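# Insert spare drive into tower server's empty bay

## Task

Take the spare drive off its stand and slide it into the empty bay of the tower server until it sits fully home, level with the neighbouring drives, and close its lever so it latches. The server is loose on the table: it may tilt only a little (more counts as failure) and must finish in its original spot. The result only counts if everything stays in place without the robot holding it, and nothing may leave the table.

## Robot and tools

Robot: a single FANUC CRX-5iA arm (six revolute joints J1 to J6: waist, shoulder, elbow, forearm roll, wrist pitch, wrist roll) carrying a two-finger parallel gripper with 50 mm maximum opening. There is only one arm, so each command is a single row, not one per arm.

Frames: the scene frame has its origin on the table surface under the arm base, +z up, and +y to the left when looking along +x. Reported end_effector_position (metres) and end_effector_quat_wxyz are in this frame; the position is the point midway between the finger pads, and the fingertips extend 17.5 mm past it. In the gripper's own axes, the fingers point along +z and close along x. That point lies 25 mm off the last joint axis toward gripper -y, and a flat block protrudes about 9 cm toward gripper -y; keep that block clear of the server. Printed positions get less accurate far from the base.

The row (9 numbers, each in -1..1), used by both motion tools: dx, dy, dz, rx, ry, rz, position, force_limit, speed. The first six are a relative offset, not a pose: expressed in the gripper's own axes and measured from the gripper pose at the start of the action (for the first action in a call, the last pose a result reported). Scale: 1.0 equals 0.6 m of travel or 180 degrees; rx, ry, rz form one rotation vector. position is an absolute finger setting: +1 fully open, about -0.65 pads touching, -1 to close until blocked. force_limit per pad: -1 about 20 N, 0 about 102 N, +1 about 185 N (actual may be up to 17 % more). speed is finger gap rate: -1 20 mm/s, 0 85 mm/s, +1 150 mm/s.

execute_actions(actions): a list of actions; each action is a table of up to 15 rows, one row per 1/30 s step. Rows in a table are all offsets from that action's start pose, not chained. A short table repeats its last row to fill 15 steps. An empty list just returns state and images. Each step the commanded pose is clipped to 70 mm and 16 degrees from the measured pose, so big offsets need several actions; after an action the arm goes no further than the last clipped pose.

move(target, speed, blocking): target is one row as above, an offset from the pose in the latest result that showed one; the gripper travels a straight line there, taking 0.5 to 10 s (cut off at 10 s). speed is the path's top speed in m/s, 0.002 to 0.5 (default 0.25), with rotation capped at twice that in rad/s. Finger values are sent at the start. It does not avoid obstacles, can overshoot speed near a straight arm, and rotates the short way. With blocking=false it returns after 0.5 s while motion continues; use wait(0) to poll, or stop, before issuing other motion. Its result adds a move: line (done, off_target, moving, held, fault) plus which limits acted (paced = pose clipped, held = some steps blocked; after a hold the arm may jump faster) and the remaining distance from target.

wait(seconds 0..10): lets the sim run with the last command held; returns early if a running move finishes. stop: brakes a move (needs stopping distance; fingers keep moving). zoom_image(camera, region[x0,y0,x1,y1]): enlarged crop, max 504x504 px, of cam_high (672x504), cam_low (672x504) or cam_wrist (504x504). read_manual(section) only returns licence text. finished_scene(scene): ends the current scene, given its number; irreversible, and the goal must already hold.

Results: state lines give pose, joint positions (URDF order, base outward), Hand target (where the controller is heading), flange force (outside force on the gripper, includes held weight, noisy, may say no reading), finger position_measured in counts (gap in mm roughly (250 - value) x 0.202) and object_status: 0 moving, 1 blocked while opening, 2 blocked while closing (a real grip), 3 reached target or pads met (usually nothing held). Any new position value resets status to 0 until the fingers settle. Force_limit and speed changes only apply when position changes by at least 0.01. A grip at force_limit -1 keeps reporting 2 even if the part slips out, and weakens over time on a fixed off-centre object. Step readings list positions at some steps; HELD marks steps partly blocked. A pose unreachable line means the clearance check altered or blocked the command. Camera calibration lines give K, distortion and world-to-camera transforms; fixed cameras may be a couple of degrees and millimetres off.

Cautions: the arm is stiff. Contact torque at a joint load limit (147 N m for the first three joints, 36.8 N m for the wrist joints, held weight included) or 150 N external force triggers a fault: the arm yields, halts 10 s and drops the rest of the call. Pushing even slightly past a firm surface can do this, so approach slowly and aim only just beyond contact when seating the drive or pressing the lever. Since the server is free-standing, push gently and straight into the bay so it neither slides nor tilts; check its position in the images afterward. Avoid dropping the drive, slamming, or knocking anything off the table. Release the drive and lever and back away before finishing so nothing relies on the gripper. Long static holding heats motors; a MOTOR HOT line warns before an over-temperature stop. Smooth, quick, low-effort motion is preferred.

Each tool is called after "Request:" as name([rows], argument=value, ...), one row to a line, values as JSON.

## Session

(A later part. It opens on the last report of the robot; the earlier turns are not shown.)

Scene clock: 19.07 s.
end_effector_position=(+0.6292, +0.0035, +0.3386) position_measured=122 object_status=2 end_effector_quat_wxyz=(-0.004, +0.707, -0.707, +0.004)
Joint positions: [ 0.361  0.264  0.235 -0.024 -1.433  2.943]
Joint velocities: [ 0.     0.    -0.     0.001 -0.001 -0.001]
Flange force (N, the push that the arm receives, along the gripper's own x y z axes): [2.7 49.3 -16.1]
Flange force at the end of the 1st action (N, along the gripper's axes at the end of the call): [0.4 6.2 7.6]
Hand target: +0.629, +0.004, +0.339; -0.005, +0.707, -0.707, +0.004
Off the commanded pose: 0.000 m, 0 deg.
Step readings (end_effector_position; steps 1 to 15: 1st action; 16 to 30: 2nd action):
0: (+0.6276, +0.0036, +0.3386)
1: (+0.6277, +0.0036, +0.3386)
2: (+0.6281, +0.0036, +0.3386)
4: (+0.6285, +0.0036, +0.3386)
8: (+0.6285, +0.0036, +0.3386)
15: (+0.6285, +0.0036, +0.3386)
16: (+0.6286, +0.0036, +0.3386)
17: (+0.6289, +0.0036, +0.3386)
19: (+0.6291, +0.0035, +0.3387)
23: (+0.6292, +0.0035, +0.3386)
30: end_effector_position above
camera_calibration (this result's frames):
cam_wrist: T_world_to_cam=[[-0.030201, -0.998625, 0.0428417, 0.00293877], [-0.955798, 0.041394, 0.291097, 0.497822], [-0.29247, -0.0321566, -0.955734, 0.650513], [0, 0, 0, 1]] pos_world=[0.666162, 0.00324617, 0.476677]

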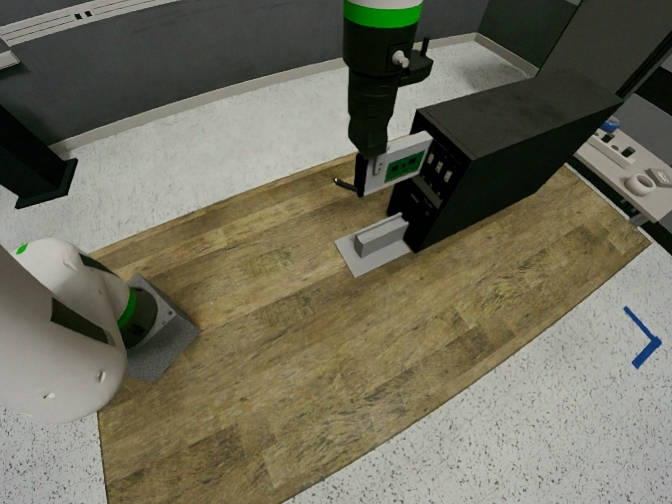

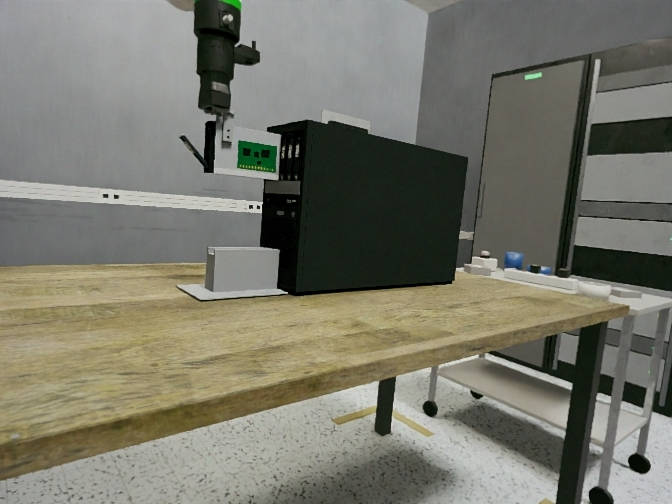

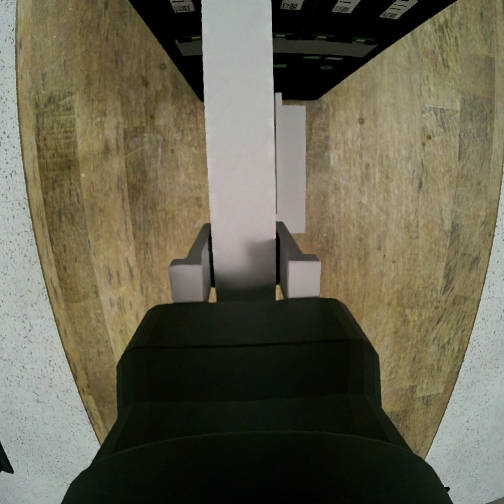

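Upward push: low contact. Back off, pitch up more.

Request:
execute_actions([
  [[0,0.003,0,0.004,0,0,-1,0.3,-0.5]],
  [[0,-0.0015,0,0,0,0,-1,0.3,-0.5]],
  [[0,-0.0012,0,0,0,0,-1,0.3,-0.5]],
])

Scene clock: 20.80 s.
end_effector_position=(+0.6292, +0.0035, +0.3386) position_measured=122 object_status=2 end_effector_quat_wxyz=(-0.009, +0.707, -0.707, +0.009)
Joint positions: [ 0.363  0.253  0.219 -0.021 -1.414  2.941]
Joint velocities: [-0.     0.     0.    -0.     0.001  0.001]
Flange force (N, the push that the arm receives, along the gripper's own x y z axes): [0.9 8.1 11.4]
Flange force at the end of the 1st action (N, along the gripper's axes at the end of the call): [0.2 4.3 8.3]
Flange force at the end of the 2nd action (N, along the gripper's axes at the end of the call): [2.4 3.5 9.0]
Hand target: +0.629, +0.004, +0.339; -0.009, +0.707, -0.707, +0.009
Off the commanded pose: 0.000 m, 0 deg.
Step readings (end_effector_position; steps 1 to 15: 1st action; 16 to 30: 2nd action; 31 to 45: 3rd action):
0: (+0.6294, +0.0036, +0.3386)
1: (+0.6294, +0.0036, +0.3386)
2: (+0.6291, +0.0035, +0.3385)
4: (+0.6281, +0.0036, +0.3382)
8: (+0.6276, +0.0035, +0.3385)
15: (+0.6276, +0.0035, +0.3386)
16: (+0.6276, +0.0035, +0.3386)
17: (+0.6280, +0.0036, +0.3386)
19: (+0.6285, +0.0037, +0.3386)
23: (+0.6285, +0.0037, +0.3386)
30: (+0.6285, +0.0035, +0.3386)
31: (+0.6285, +0.0035, +0.3386)
32: (+0.6289, +0.0035, +0.3386)
34: (+0.6292, +0.0035, +0.3386)
38: (+0.6292, +0.0035, +0.3386)
45: end_effector_position above
camera_calibration (this result's frames):
cam_wrist: T_world_to_cam=[[-0.0310512, -0.998617, 0.0424273, 0.00360929], [-0.959521, 0.0416695, 0.278538, 0.504399], [-0.279921, -0.0320609, -0.959488, 0.643944], [0, 0, 0, 1]] pos_world=[0.664347, 0.00323165, 0.477209]

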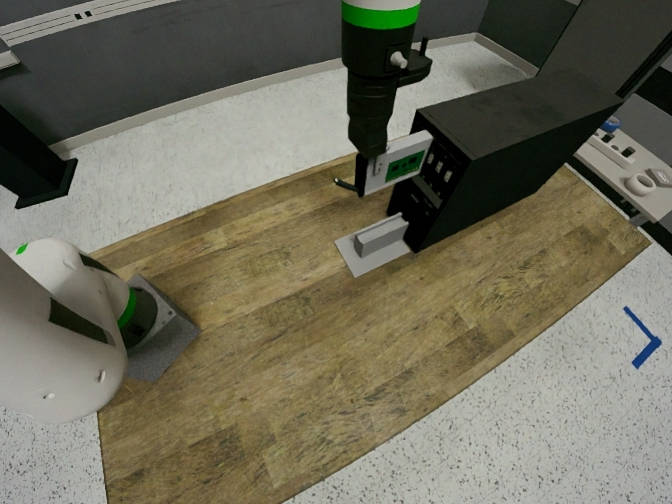

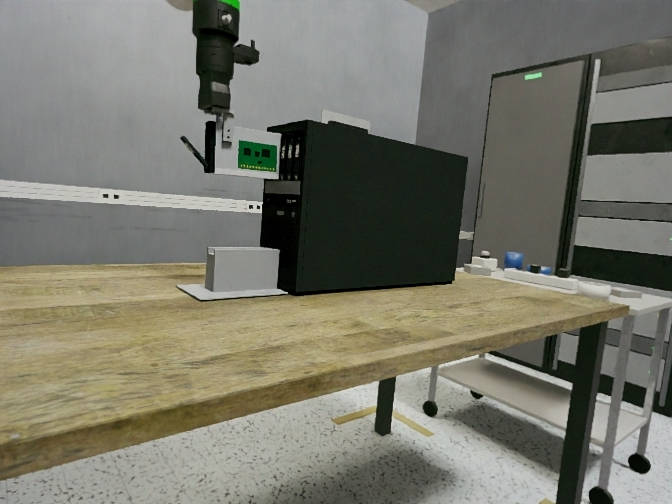

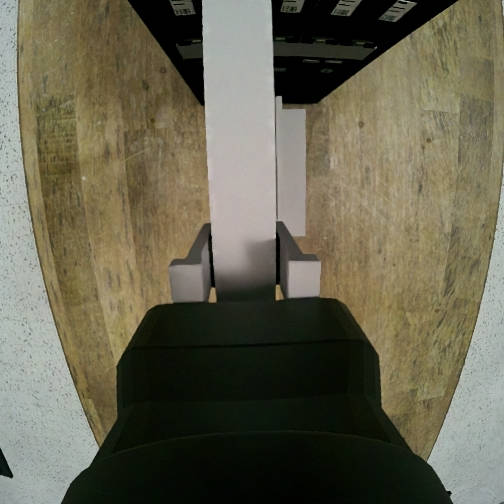

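Request:
execute_actions([
  [[0,-0.0015,0,0,0,0,-1,0.3,-0.5]],
  [[0,-0.0015,0.0001,0,0,0,-1,0.3,-0.5]],
])

Scene clock: 21.93 s.
end_effector_position=(+0.6310, +0.0035, +0.3386) position_measured=122 object_status=2 end_effector_quat_wxyz=(-0.009, +0.707, -0.707, +0.009)
Joint positions: [ 0.362  0.258  0.225 -0.021 -1.416  2.942]
Joint velocities: [-0.     0.     0.    -0.001  0.001  0.001]
Flange force (N, the push that the arm receives, along the gripper's own x y z axes): [1.8 9.2 10.4]
Flange force at the end of the 1st action (N, along the gripper's axes at the end of the call): [0.3 6.3 8.6]
Hand target: +0.631, +0.004, +0.339; -0.009, +0.707, -0.707, +0.009
Off the commanded pose: 0.000 m, 0 deg.
Step readings (end_effector_position; steps 1 to 15: 1st action; 16 to 30: 2nd action):
0: (+0.6292, +0.0035, +0.3386)
1: (+0.6293, +0.0035, +0.3386)
2: (+0.6297, +0.0035, +0.3387)
4: (+0.6301, +0.0035, +0.3387)
8: (+0.6301, +0.0035, +0.3387)
15: (+0.6301, +0.0035, +0.3387)
16: (+0.6302, +0.0035, +0.3387)
17: (+0.6306, +0.0035, +0.3387)
19: (+0.6310, +0.0035, +0.3386)
23: (+0.6310, +0.0035, +0.3386)
30: end_effector_position above
camera_calibration (this result's frames):
cam_wrist: T_world_to_cam=[[-0.0310385, -0.998614, 0.0425025, 0.00361029], [-0.959526, 0.0416778, 0.27852, 0.506145], [-0.279906, -0.0321373, -0.959489, 0.644437], [0, 0, 0, 1]] pos_world=[0.666153, 0.00322073, 0.477205]

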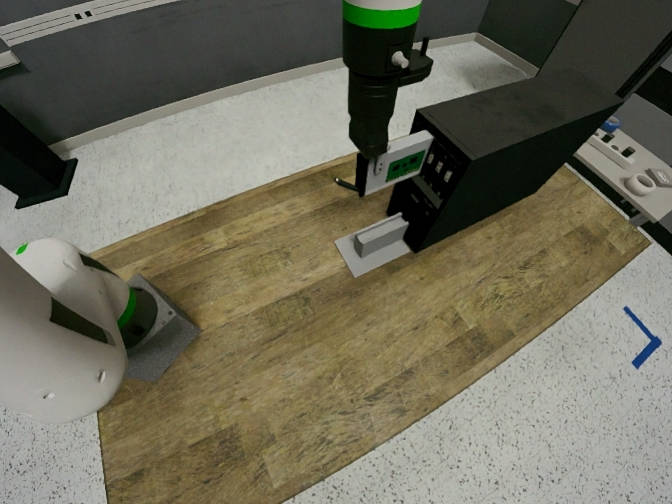

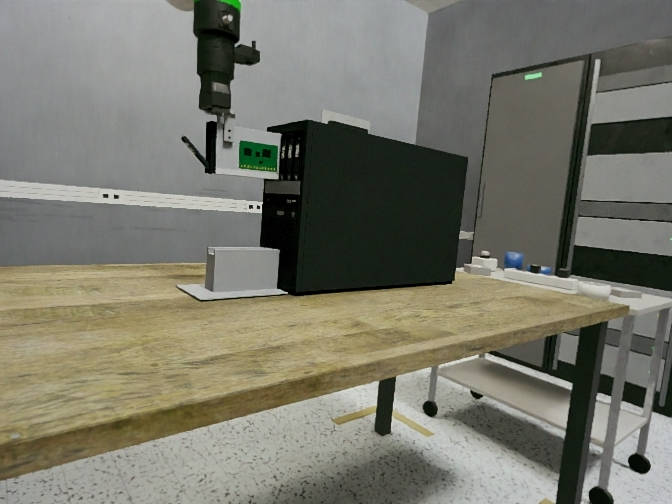

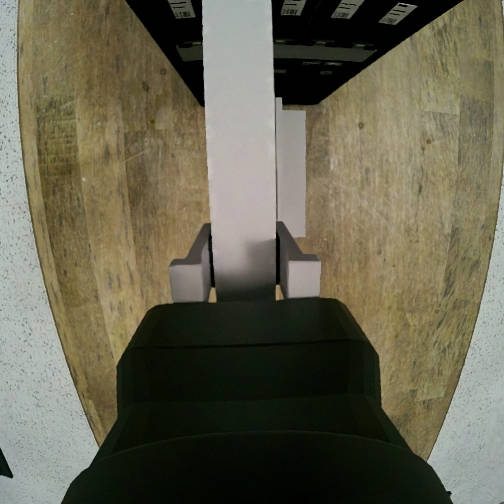

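In. Face ≈0.627; step near 0.640.

Request:
execute_actions([
  [[0,-0.005,0.00012,0,0,0,-1,0.3,-0.5]],
  [[0,-0.006,0.00015,0,0,0,-1,0.3,-0.5]],
  [[0,-0.0015,0,0,0,0,-1,0.3,-0.5]],
  [[0,-0.0015,0.0001,0,0,0,-1,0.3,-0.5]],
])

Scene clock: 24.27 s.
end_effector_position=(+0.6394, +0.0035, +0.3386) position_measured=122 object_status=2 end_effector_quat_wxyz=(-0.009, +0.707, -0.707, +0.009)
Joint positions: [ 0.359  0.279  0.253 -0.022 -1.423  2.945]
Joint velocities: [ 0.     0.    -0.    -0.001 -0.    -0.   ]
Flange force (N, the push that the arm receives, along the gripper's own x y z axes): [1.0 7.9 9.8]
Flange force at the end of the 1st action (N, along the gripper's axes at the end of the call): [3.0 4.8 11.0]
Flange force at the end of the 2nd action (N, along the gripper's axes at the end of the call): [0.0 3.6 9.9]
Flange force at the end of the 3rd action (N, along the gripper's axes at the end of the call): [2.1 9.9 11.8]
Hand target: +0.639, +0.003, +0.339; -0.009, +0.707, -0.707, +0.009
Off the commanded pose: 0.000 m, 0 deg.
Step readings (end_effector_position; steps 1 to 15: 1st action; 16 to 30: 2nd action; 31 to 45: 3rd action; 46 to 60: 4th action):
0: (+0.6310, +0.0035, +0.3386)
1: (+0.6311, +0.0035, +0.3386)
2: (+0.6321, +0.0035, +0.3387)
4: (+0.6338, +0.0035, +0.3386)
8: (+0.6340, +0.0035, +0.3387)
15: (+0.6340, +0.0035, +0.3387)
16: (+0.6341, +0.0035, +0.3387)
17: (+0.6352, +0.0034, +0.3387)
19: (+0.6373, +0.0035, +0.3386)
23: (+0.6376, +0.0035, +0.3387)
30: (+0.6376, +0.0035, +0.3387)
31: (+0.6377, +0.0035, +0.3387)
32: (+0.6381, +0.0035, +0.3387)
34: (+0.6385, +0.0035, +0.3387)
38: (+0.6385, +0.0035, +0.3387)
45: (+0.6385, +0.0035, +0.3387)
46: (+0.6386, +0.0035, +0.3387)
47: (+0.6390, +0.0035, +0.3387)
49: (+0.6394, +0.0035, +0.3386)
53: (+0.6394, +0.0035, +0.3386)
60: end_effector_position above
camera_calibration (this result's frames):
cam_wrist: T_world_to_cam=[[-0.0310086, -0.99861, 0.0426261, 0.00378119], [-0.959534, 0.0416828, 0.278492, 0.514237], [-0.279881, -0.0322656, -0.959492, 0.646786], [0, 0, 0, 1]] pos_world=[0.674568, 0.00321007, 0.477215]

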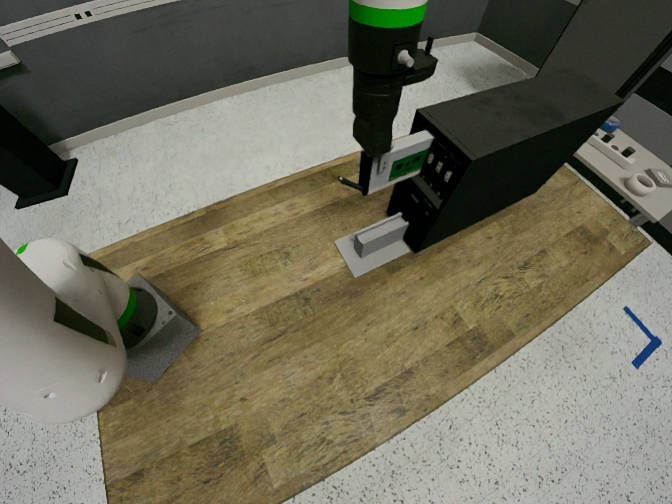

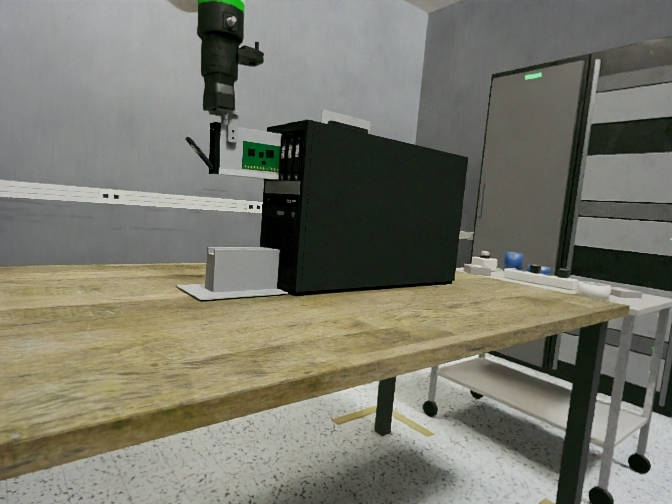

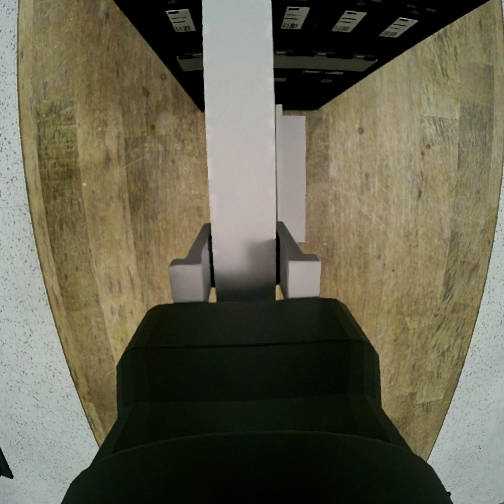

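Request:
execute_actions([
  [[0,-0.0015,0,0,0,0,-1,0.3,-0.5]],
  [[0,-0.0015,0.0001,0,0,0,-1,0.3,-0.5]],
])

Scene clock: 25.53 s.
end_effector_position=(+0.6412, +0.0035, +0.3386) position_measured=122 object_status=2 end_effector_quat_wxyz=(-0.009, +0.707, -0.707, +0.009)
Joint positions: [ 0.358  0.284  0.26  -0.022 -1.425  2.945]
Joint velocities: [ 0.001 -0.     0.001  0.001  0.    -0.001]
Flange force (N, the push that the arm receives, along the gripper's own x y z axes): [-1.2 8.6 10.8]
Flange force at the end of the 1st action (N, along the gripper's axes at the end of the call): [0.0 11.9 12.8]
Hand target: +0.641, +0.003, +0.339; -0.009, +0.707, -0.707, +0.009
Off the commanded pose: 0.000 m, 0 deg.
Step readings (end_effector_position; steps 1 to 15: 1st action; 16 to 30: 2nd action):
0: (+0.6394, +0.0035, +0.3386)
1: (+0.6395, +0.0035, +0.3386)
2: (+0.6399, +0.0035, +0.3387)
4: (+0.6403, +0.0035, +0.3387)
8: (+0.6403, +0.0035, +0.3387)
15: (+0.6403, +0.0035, +0.3387)
16: (+0.6404, +0.0035, +0.3387)
17: (+0.6408, +0.0035, +0.3387)
19: (+0.6412, +0.0035, +0.3386)
23: (+0.6412, +0.0035, +0.3386)
30: end_effector_position above
camera_calibration (this result's frames):
cam_wrist: T_world_to_cam=[[-0.0310051, -0.99861, 0.0426261, 0.00383768], [-0.959534, 0.0416793, 0.278491, 0.51597], [-0.279881, -0.0322665, -0.959492, 0.647277], [0, 0, 0, 1]] pos_world=[0.67637, 0.00321242, 0.4772]

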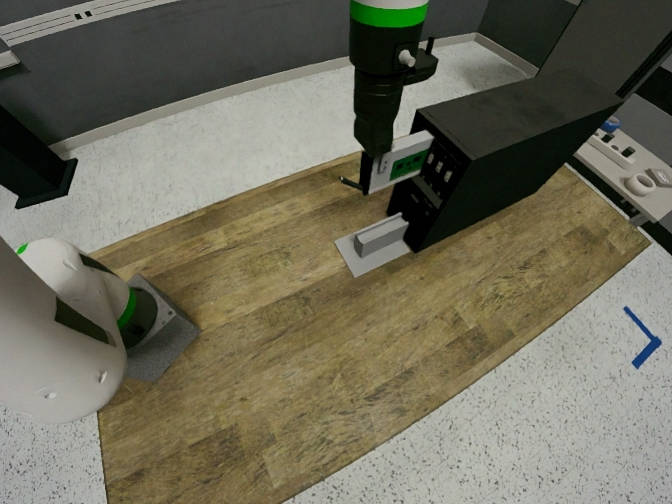

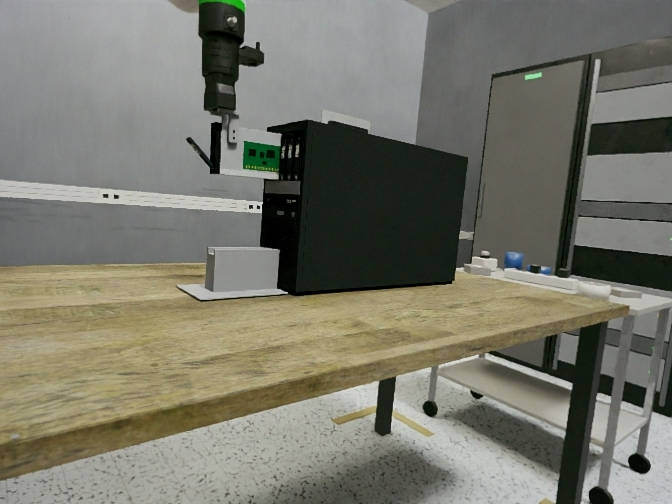

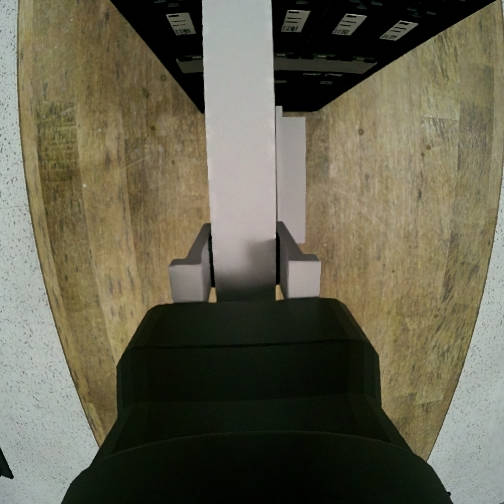

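Request:
execute_actions([
  [[0,-0.0015,0,0,0,0,-1,0.3,-0.5]],
  [[0,-0.0015,0.0001,0,0,0,-1,0.3,-0.5]],
])

Scene clock: 26.70 s.
end_effector_position=(+0.6430, +0.0035, +0.3386) position_measured=122 object_status=2 end_effector_quat_wxyz=(-0.009, +0.707, -0.707, +0.009)
Joint positions: [ 0.358  0.289  0.266 -0.022 -1.427  2.946]
Joint velocities: [ 0.001  0.    -0.    -0.002  0.    -0.001]
Flange force (N, the push that the arm receives, along the gripper's own x y z axes): [2.1 18.4 8.9]
Flange force at the end of the 1st action (N, along the gripper's axes at the end of the call): [2.3 3.6 9.9]
Hand target: +0.643, +0.003, +0.339; -0.009, +0.707, -0.707, +0.009
Off the commanded pose: 0.000 m, 0 deg.
Step readings (end_effector_position; steps 1 to 15: 1st action; 16 to 30: 2nd action):
0: (+0.6412, +0.0035, +0.3386)
1: (+0.6413, +0.0035, +0.3386)
2: (+0.6417, +0.0035, +0.3387)
4: (+0.6421, +0.0035, +0.3386)
8: (+0.6421, +0.0035, +0.3387)
15: (+0.6421, +0.0035, +0.3387)
16: (+0.6422, +0.0035, +0.3386)
17: (+0.6426, +0.0035, +0.3387)
19: (+0.6429, +0.0035, +0.3386)
23: (+0.6430, +0.0035, +0.3386)
30: end_effector_position above
camera_calibration (this result's frames):
cam_wrist: T_world_to_cam=[[-0.0309982, -0.99861, 0.0426388, 0.00388295], [-0.959479, 0.0416826, 0.278679, 0.517547], [-0.280068, -0.0322726, -0.959437, 0.647838], [0, 0, 0, 1]] pos_world=[0.678135, 0.00321225, 0.477165]

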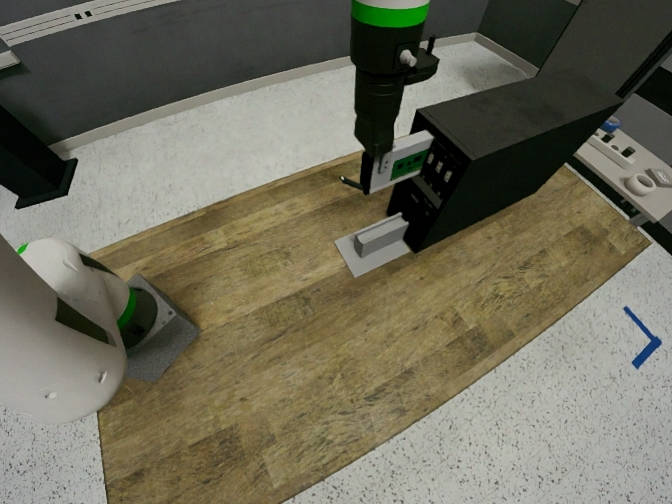

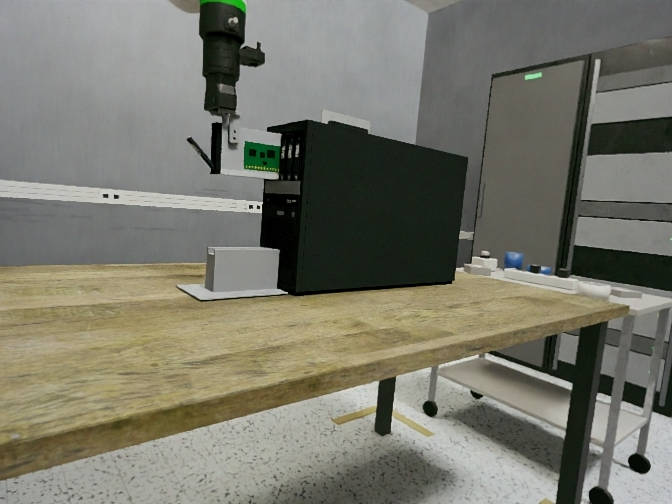

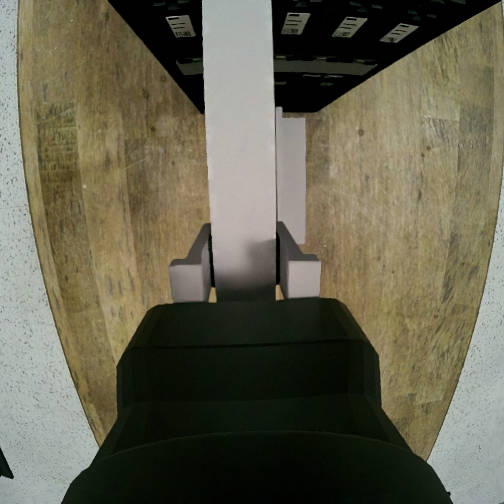

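Probably the upper step. Lower 0.7 mm and retry.

Request:
execute_actions([
  [[0,0.001,0.0012,0,0,0,-1,0.3,-0.5]],
  [[0,-0.002,0,0,0,0,-1,0.3,-0.5]],
])

Scene clock: 27.87 s.
end_effector_position=(+0.6435, +0.0035, +0.3379) position_measured=122 object_status=2 end_effector_quat_wxyz=(-0.009, +0.707, -0.707, +0.009)
Joint positions: [ 0.357  0.29   0.267 -0.022 -1.426  2.946]
Joint velocities: [-0.     0.     0.     0.001 -0.     0.001]
Flange force (N, the push that the arm receives, along the gripper's own x y z axes): [-1.5 51.5 6.4]
Flange force at the end of the 1st action (N, along the gripper's axes at the end of the call): [0.3 6.3 10.3]
Hand target: +0.644, +0.003, +0.338; -0.009, +0.707, -0.707, +0.009
Off the commanded pose: 0.000 m, 0 deg.
Step readings (end_effector_position; steps 1 to 15: 1st action; 16 to 30: 2nd action):
0: (+0.6430, +0.0035, +0.3386)
1: (+0.6430, +0.0035, +0.3386)
2: (+0.6427, +0.0034, +0.3383)
4: (+0.6424, +0.0033, +0.3379)
8: (+0.6424, +0.0033, +0.3379)
15: (+0.6424, +0.0035, +0.3379)
16: (+0.6424, +0.0035, +0.3379)
17: (+0.6429, +0.0036, +0.3379)
19: (+0.6434, +0.0037, +0.3378)
23: (+0.6435, +0.0036, +0.3378)
30: end_effector_position above
camera_calibration (this result's frames):
cam_wrist: T_world_to_cam=[[-0.030846, -0.998617, 0.0425851, 0.00386091], [-0.959441, 0.0415266, 0.278835, 0.518211], [-0.280218, -0.032257, -0.959394, 0.647374], [0, 0, 0, 1]] pos_world=[0.678718, 0.00321836, 0.476427]

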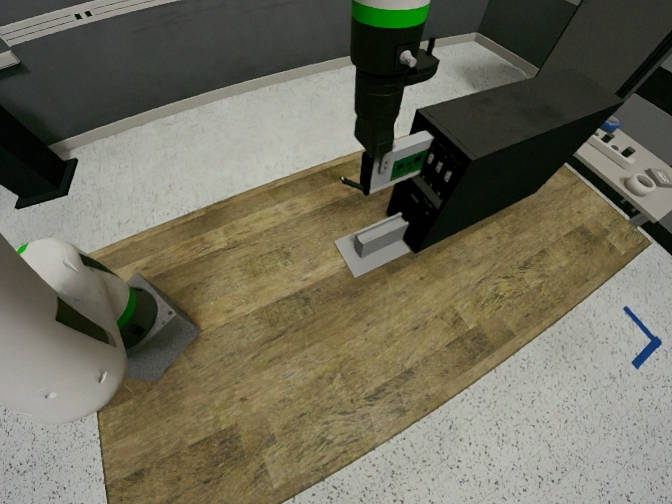

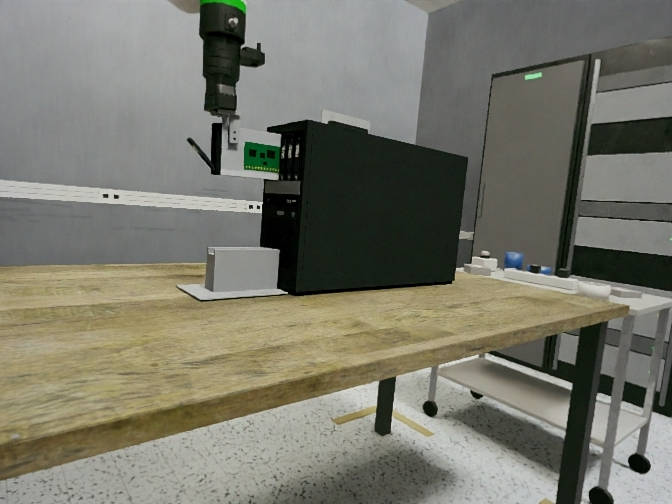

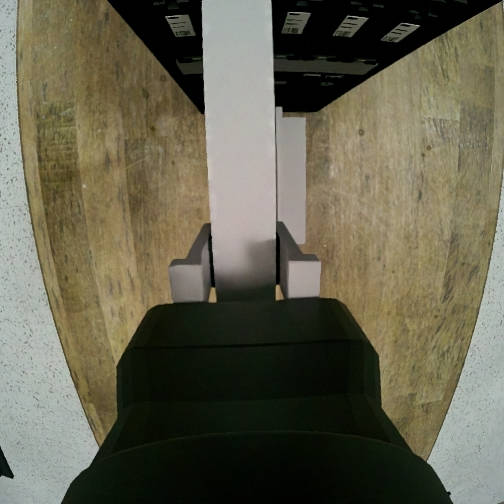

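Back off and lower until floor contact is felt.

Request:
execute_actions([
  [[0,0.002,0.001,0,0,0,-1,0.3,-0.5]],
  [[0,0,0.001,0,0,0,-1,0.3,-0.5]],
  [[0,-0.0018,0,0,0,0,-1,0.3,-0.5]],
])

Request:
zoom_image(camera="cam_low", region=[200,100,310,190])

Scene clock: 29.57 s.
end_effector_position=(+0.6435, +0.0035, +0.3367) position_measured=122 object_status=2 end_effector_quat_wxyz=(-0.009, +0.707, -0.707, +0.009)
Joint positions: [ 0.358  0.291  0.264 -0.022 -1.423  2.946]
Joint velocities: [-0.001  0.    -0.    -0.    -0.001  0.003]
Flange force (N, the push that the arm receives, along the gripper's own x y z axes): [1.7 4.9 9.7]
Flange force at the end of the 1st action (N, along the gripper's axes at the end of the call): [1.6 8.6 10.9]
Flange force at the end of the 2nd action (N, along the gripper's axes at the end of the call): [0.0 8.8 9.2]
Hand target: +0.643, +0.004, +0.337; -0.009, +0.707, -0.707, +0.009
Off the commanded pose: 0.000 m, 0 deg.
Step readings (end_effector_position; steps 1 to 15: 1st action; 16 to 30: 2nd action; 31 to 45: 3rd action):
0: (+0.6436, +0.0035, +0.3379)
1: (+0.6435, +0.0035, +0.3379)
2: (+0.6431, +0.0034, +0.3377)
4: (+0.6428, +0.0033, +0.3374)
8: (+0.6425, +0.0034, +0.3373)
15: (+0.6424, +0.0035, +0.3372)
16: (+0.6424, +0.0035, +0.3372)
17: (+0.6423, +0.0035, +0.3370)
19: (+0.6424, +0.0035, +0.3368)
23: (+0.6424, +0.0035, +0.3367)
30: (+0.6424, +0.0035, +0.3367)
31: (+0.6424, +0.0035, +0.3366)
32: (+0.6429, +0.0036, +0.3365)
34: (+0.6436, +0.0037, +0.3365)
38: (+0.6436, +0.0036, +0.3367)
45: end_effector_position above
camera_calibration (this result's frames):
cam_wrist: T_world_to_cam=[[-0.0307912, -0.99862, 0.0425424, 0.00390258], [-0.959495, 0.0414561, 0.278659, 0.518605], [-0.280038, -0.032239, -0.959447, 0.646128], [0, 0, 0, 1]] pos_world=[0.678659, 0.00322837, 0.475246]

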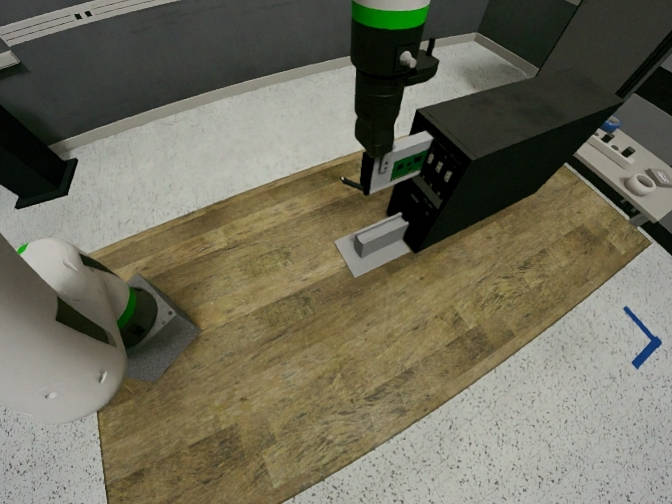

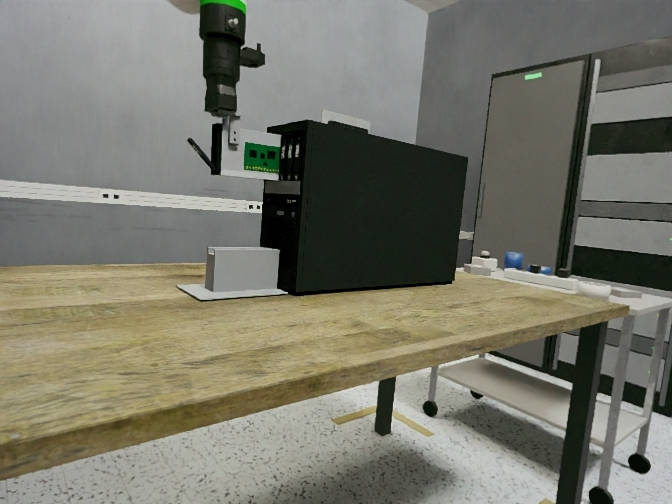

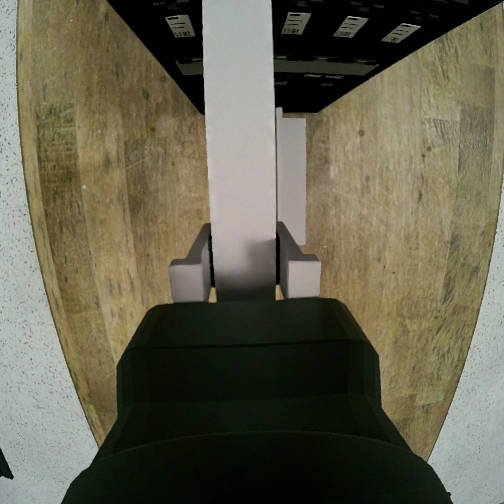

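Region (200, 100, 310, 190) of cam_low's 672x504 image, scaled by 4.582, with more detail than that image has; it fills the top 412 rows of this view, and the rest is white.

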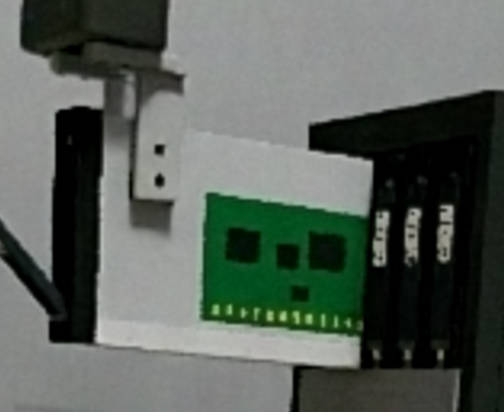

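Request:
execute_actions([
  [[0,-0.0015,0,0,0,0,-1,0.3,-0.5]],
  [[0,-0.0015,0.0001,0,0,0,-1,0.3,-0.5]],
])

Request:
execute_actions([
  [[0,-0.002,0,0,0,0,-1,0.3,-0.5]],
])

Scene clock: 30.73 s.
end_effector_position=(+0.6453, +0.0035, +0.3367) position_measured=122 object_status=2 end_effector_quat_wxyz=(-0.009, +0.707, -0.707, +0.009)
Joint positions: [ 0.357  0.295  0.27  -0.022 -1.425  2.947]
Joint velocities: [ 0.     0.     0.     0.001  0.001 -0.001]
Flange force (N, the push that the arm receives, along the gripper's own x y z axes): [3.1 8.2 11.4]
Flange force at the end of the 1st action (N, along the gripper's axes at the end of the call): [2.9 7.2 11.6]
Hand target: +0.645, +0.003, +0.337; -0.009, +0.707, -0.707, +0.009
Off the commanded pose: 0.000 m, 0 deg.
Step readings (end_effector_position; steps 1 to 15: 1st action; 16 to 30: 2nd action):
0: (+0.6435, +0.0035, +0.3367)
1: (+0.6435, +0.0035, +0.3367)
2: (+0.6439, +0.0035, +0.3367)
4: (+0.6443, +0.0035, +0.3367)
8: (+0.6444, +0.0035, +0.3367)
15: (+0.6444, +0.0035, +0.3367)
16: (+0.6445, +0.0035, +0.3367)
17: (+0.6449, +0.0035, +0.3367)
19: (+0.6453, +0.0035, +0.3367)
23: (+0.6453, +0.0035, +0.3367)
30: end_effector_position above
camera_calibration (this result's frames):
cam_wrist: T_world_to_cam=[[-0.0307798, -0.998617, 0.042613, 0.00390719], [-0.959499, 0.0414644, 0.278643, 0.520349], [-0.280025, -0.0323106, -0.959449, 0.646621], [0, 0, 0, 1]] pos_world=[0.680465, 0.00321853, 0.475242]

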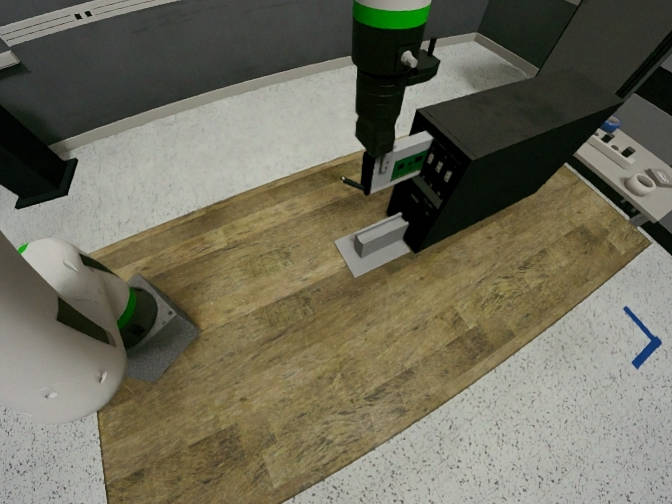

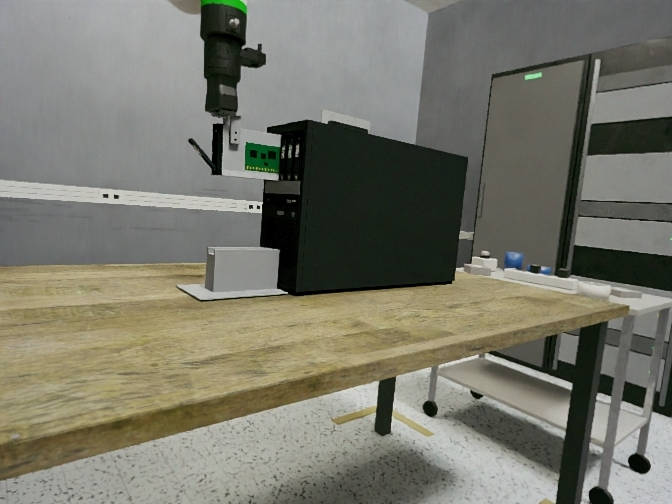

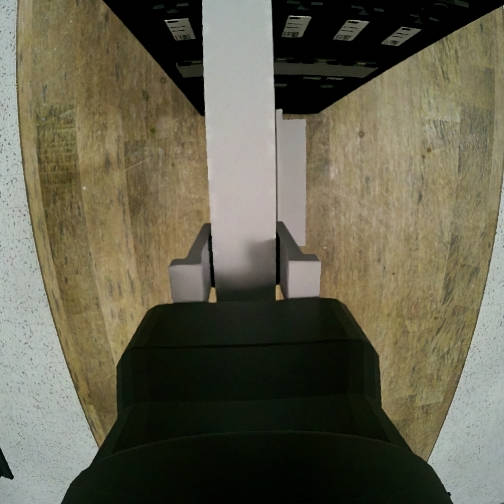

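Scene clock: 31.23 s.
end_effector_position=(+0.6465, +0.0035, +0.3367) position_measured=122 object_status=2 end_effector_quat_wxyz=(-0.009, +0.707, -0.707, +0.009)
Joint positions: [ 0.356  0.298  0.275 -0.022 -1.426  2.947]
Joint velocities: [-0.     0.     0.001  0.     0.001 -0.   ]
Flange force (N, the push that the arm receives, along the gripper's own x y z axes): [2.3 10.9 12.5]
Hand target: +0.647, +0.003, +0.337; -0.009, +0.707, -0.707, +0.009
Off the commanded pose: 0.000 m, 0 deg.
Step readings (end_effector_position):
0: (+0.6453, +0.0035, +0.3367)
1: (+0.6454, +0.0035, +0.3367)
2: (+0.6459, +0.0035, +0.3367)
4: (+0.6464, +0.0035, +0.3367)
8: (+0.6465, +0.0035, +0.3367)
15: end_effector_position above
camera_calibration (this result's frames):
cam_wrist: T_world_to_cam=[[-0.0307737, -0.998616, 0.04265, 0.00391608], [-0.959502, 0.0414685, 0.278634, 0.521499], [-0.280017, -0.0323481, -0.95945, 0.646988], [0, 0, 0, 1]] pos_world=[0.681667, 0.0032137, 0.475278]

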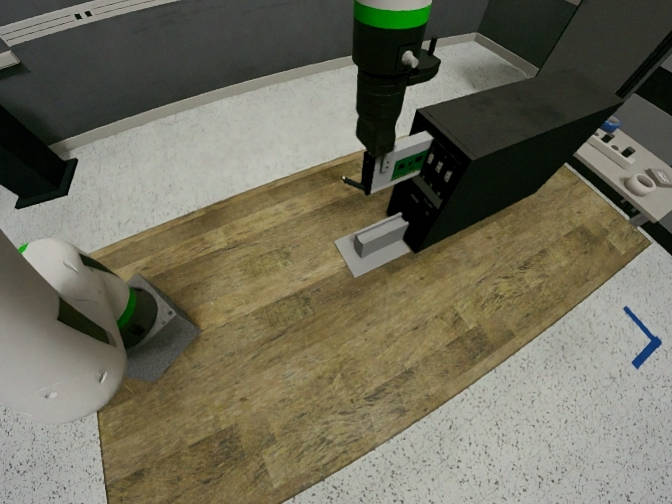

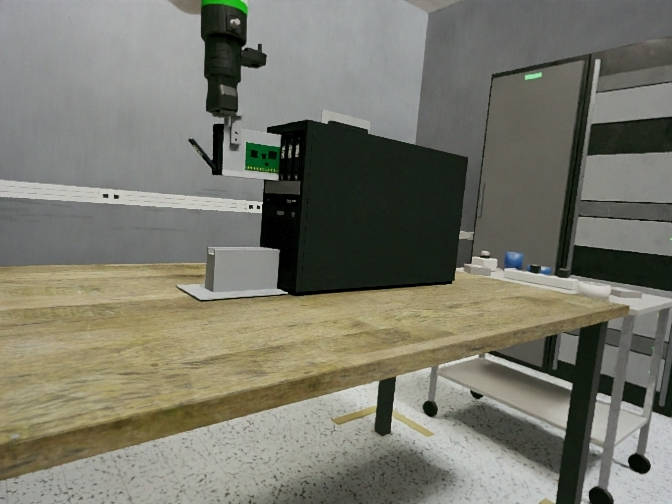

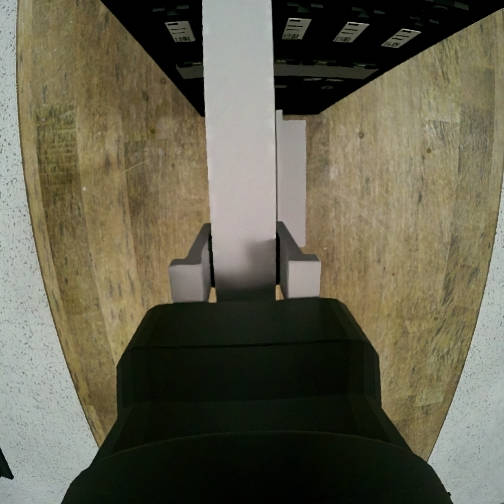

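Request:
move(target=[0,-0.025,0.0006,0,0,0,-1,0.3,-0.5], speed=0.02)

Scene clock: 32.43 s.
end_effector_position=(+0.6615, +0.0035, +0.3367) position_measured=122 object_status=2 end_effector_quat_wxyz=(-0.009, +0.707, -0.707, +0.009)
Joint positions: [ 0.351  0.337  0.329 -0.022 -1.441  2.952]
Joint velocities: [-0.     0.     0.001  0.002 -0.     0.001]
Flange force (N, the push that the arm receives, along the gripper's own x y z axes): [0.3 9.0 10.2]
Hand target: +0.662, +0.003, +0.337; -0.009, +0.707, -0.707, +0.009
Off the commanded pose: 0.000 m, 0 deg.
move: done
camera_calibration (this result's frames):
cam_wrist: T_world_to_cam=[[-0.0307464, -0.998617, 0.0426435, 0.0043853], [-0.959505, 0.0414402, 0.278626, 0.535898], [-0.280008, -0.0323499, -0.959452, 0.651208], [0, 0, 0, 1]] pos_world=[0.696675, 0.00323803, 0.4753]

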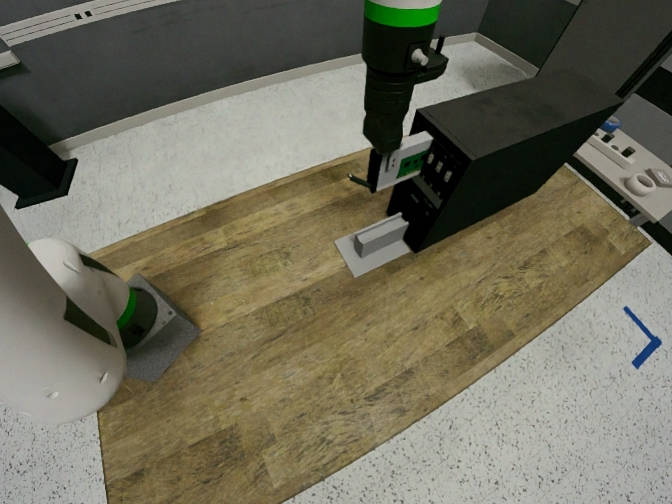

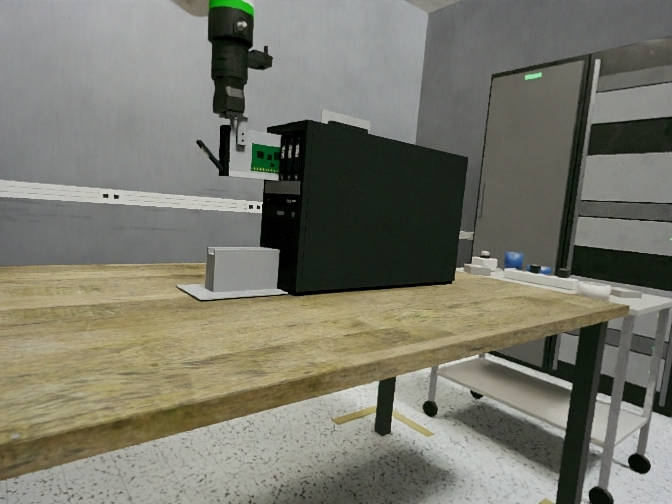

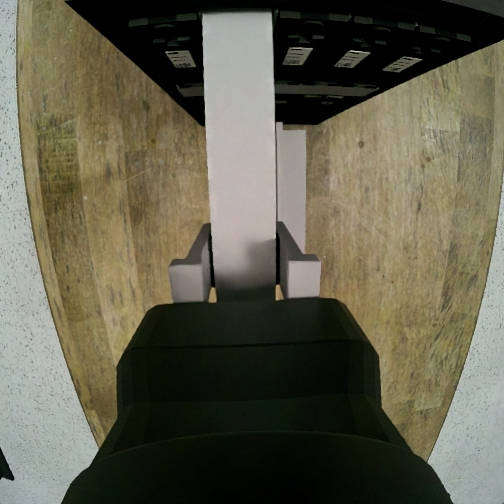

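Request:
move(target=[0,-0.04,0.001,0,0,0,-1,0.3,-0.5], speed=0.025)

Scene clock: 33.80 s.
end_effector_position=(+0.6856, +0.0035, +0.3368) position_measured=122 object_status=2 end_effector_quat_wxyz=(-0.009, +0.707, -0.707, +0.009)
Joint positions: [ 0.344  0.401  0.42  -0.023 -1.468  2.959]
Joint velocities: [-0.     0.001  0.    -0.001 -0.     0.001]
Flange force (N, the push that the arm receives, along the gripper's own x y z axes): [0.5 17.2 -9.0]
Hand target: +0.686, +0.004, +0.337; -0.009, +0.707, -0.707, +0.009
Off the commanded pose: 0.000 m, 0 deg.
move: done
camera_calibration (this result's frames):
cam_wrist: T_world_to_cam=[[-0.030696, -0.998619, 0.0426433, 0.00512262], [-0.959516, 0.0413907, 0.278597, 0.558954], [-0.279977, -0.0323651, -0.959461, 0.657947], [0, 0, 0, 1]] pos_world=[0.720692, 0.00327456, 0.475333]

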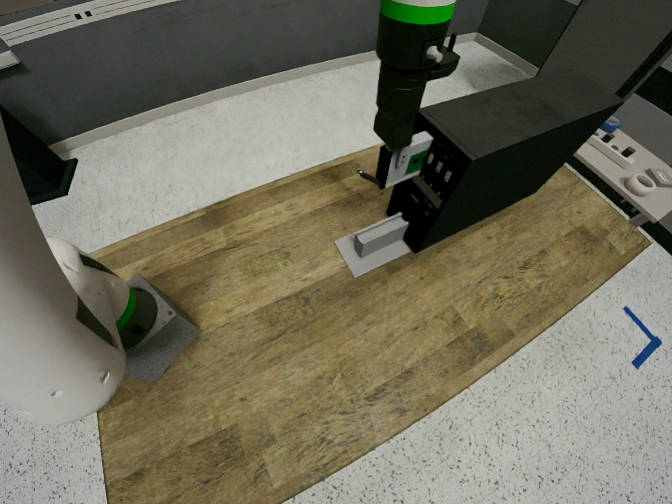

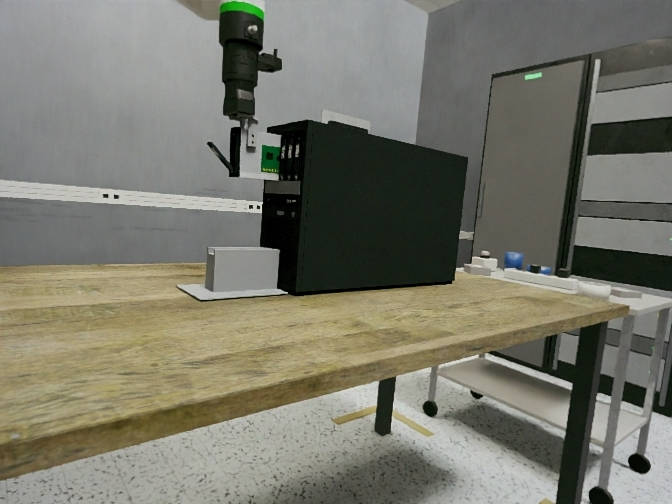

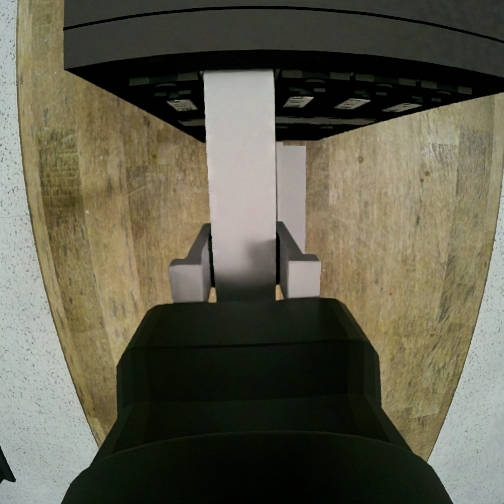

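Over-pitched slightly; raise the tool 1 mm and reduce pitch while advancing.

Request:
move(target=[0,-0.035,-0.0008,-0.0025,0,0,-1,0.3,-0.5], speed=0.025)

Scene clock: 35.00 s.
end_effector_position=(+0.7065, +0.0036, +0.3378) position_measured=122 object_status=2 end_effector_quat_wxyz=(-0.006, +0.707, -0.707, +0.006)
Joint positions: [ 0.337  0.467  0.52  -0.025 -1.511  2.966]
Joint velocities: [-0.001  0.001  0.001 -0.     0.    -0.001]
Flange force (N, the push that the arm receives, along the gripper's own x y z axes): [-1.1 23.3 -16.8]
Hand target: +0.707, +0.004, +0.338; -0.006, +0.707, -0.707, +0.006
Off the commanded pose: 0.000 m, 0 deg.
move: done
camera_calibration (this result's frames):
cam_wrist: T_world_to_cam=[[-0.030292, -0.99862, 0.0428907, 0.005393], [-0.95729, 0.0413289, 0.286161, 0.57467], [-0.287539, -0.0323904, -0.957221, 0.669384], [0, 0, 0, 1]] pos_world=[0.742763, 0.00331671, 0.476069]

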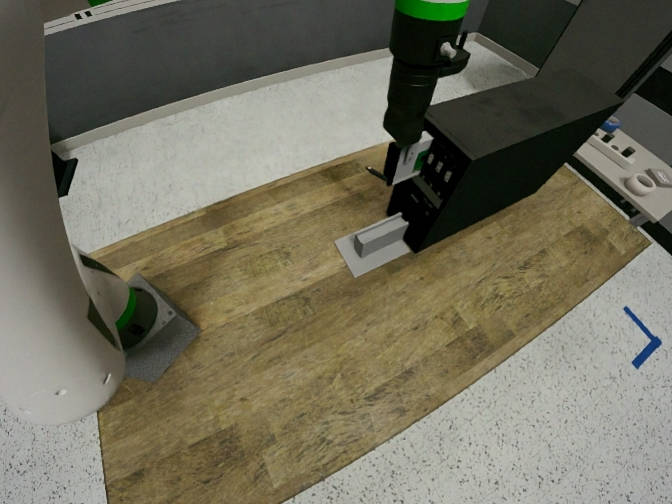

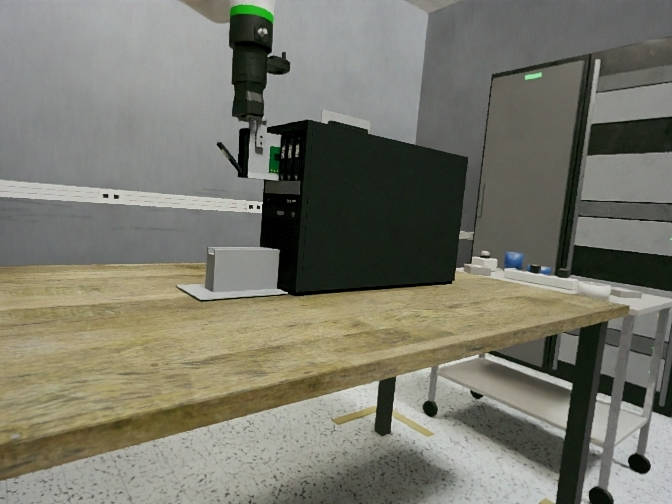

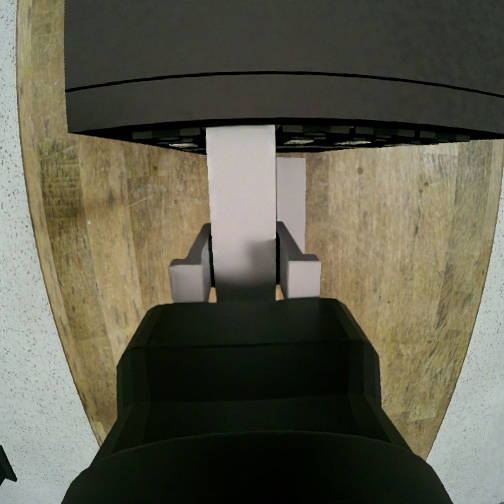

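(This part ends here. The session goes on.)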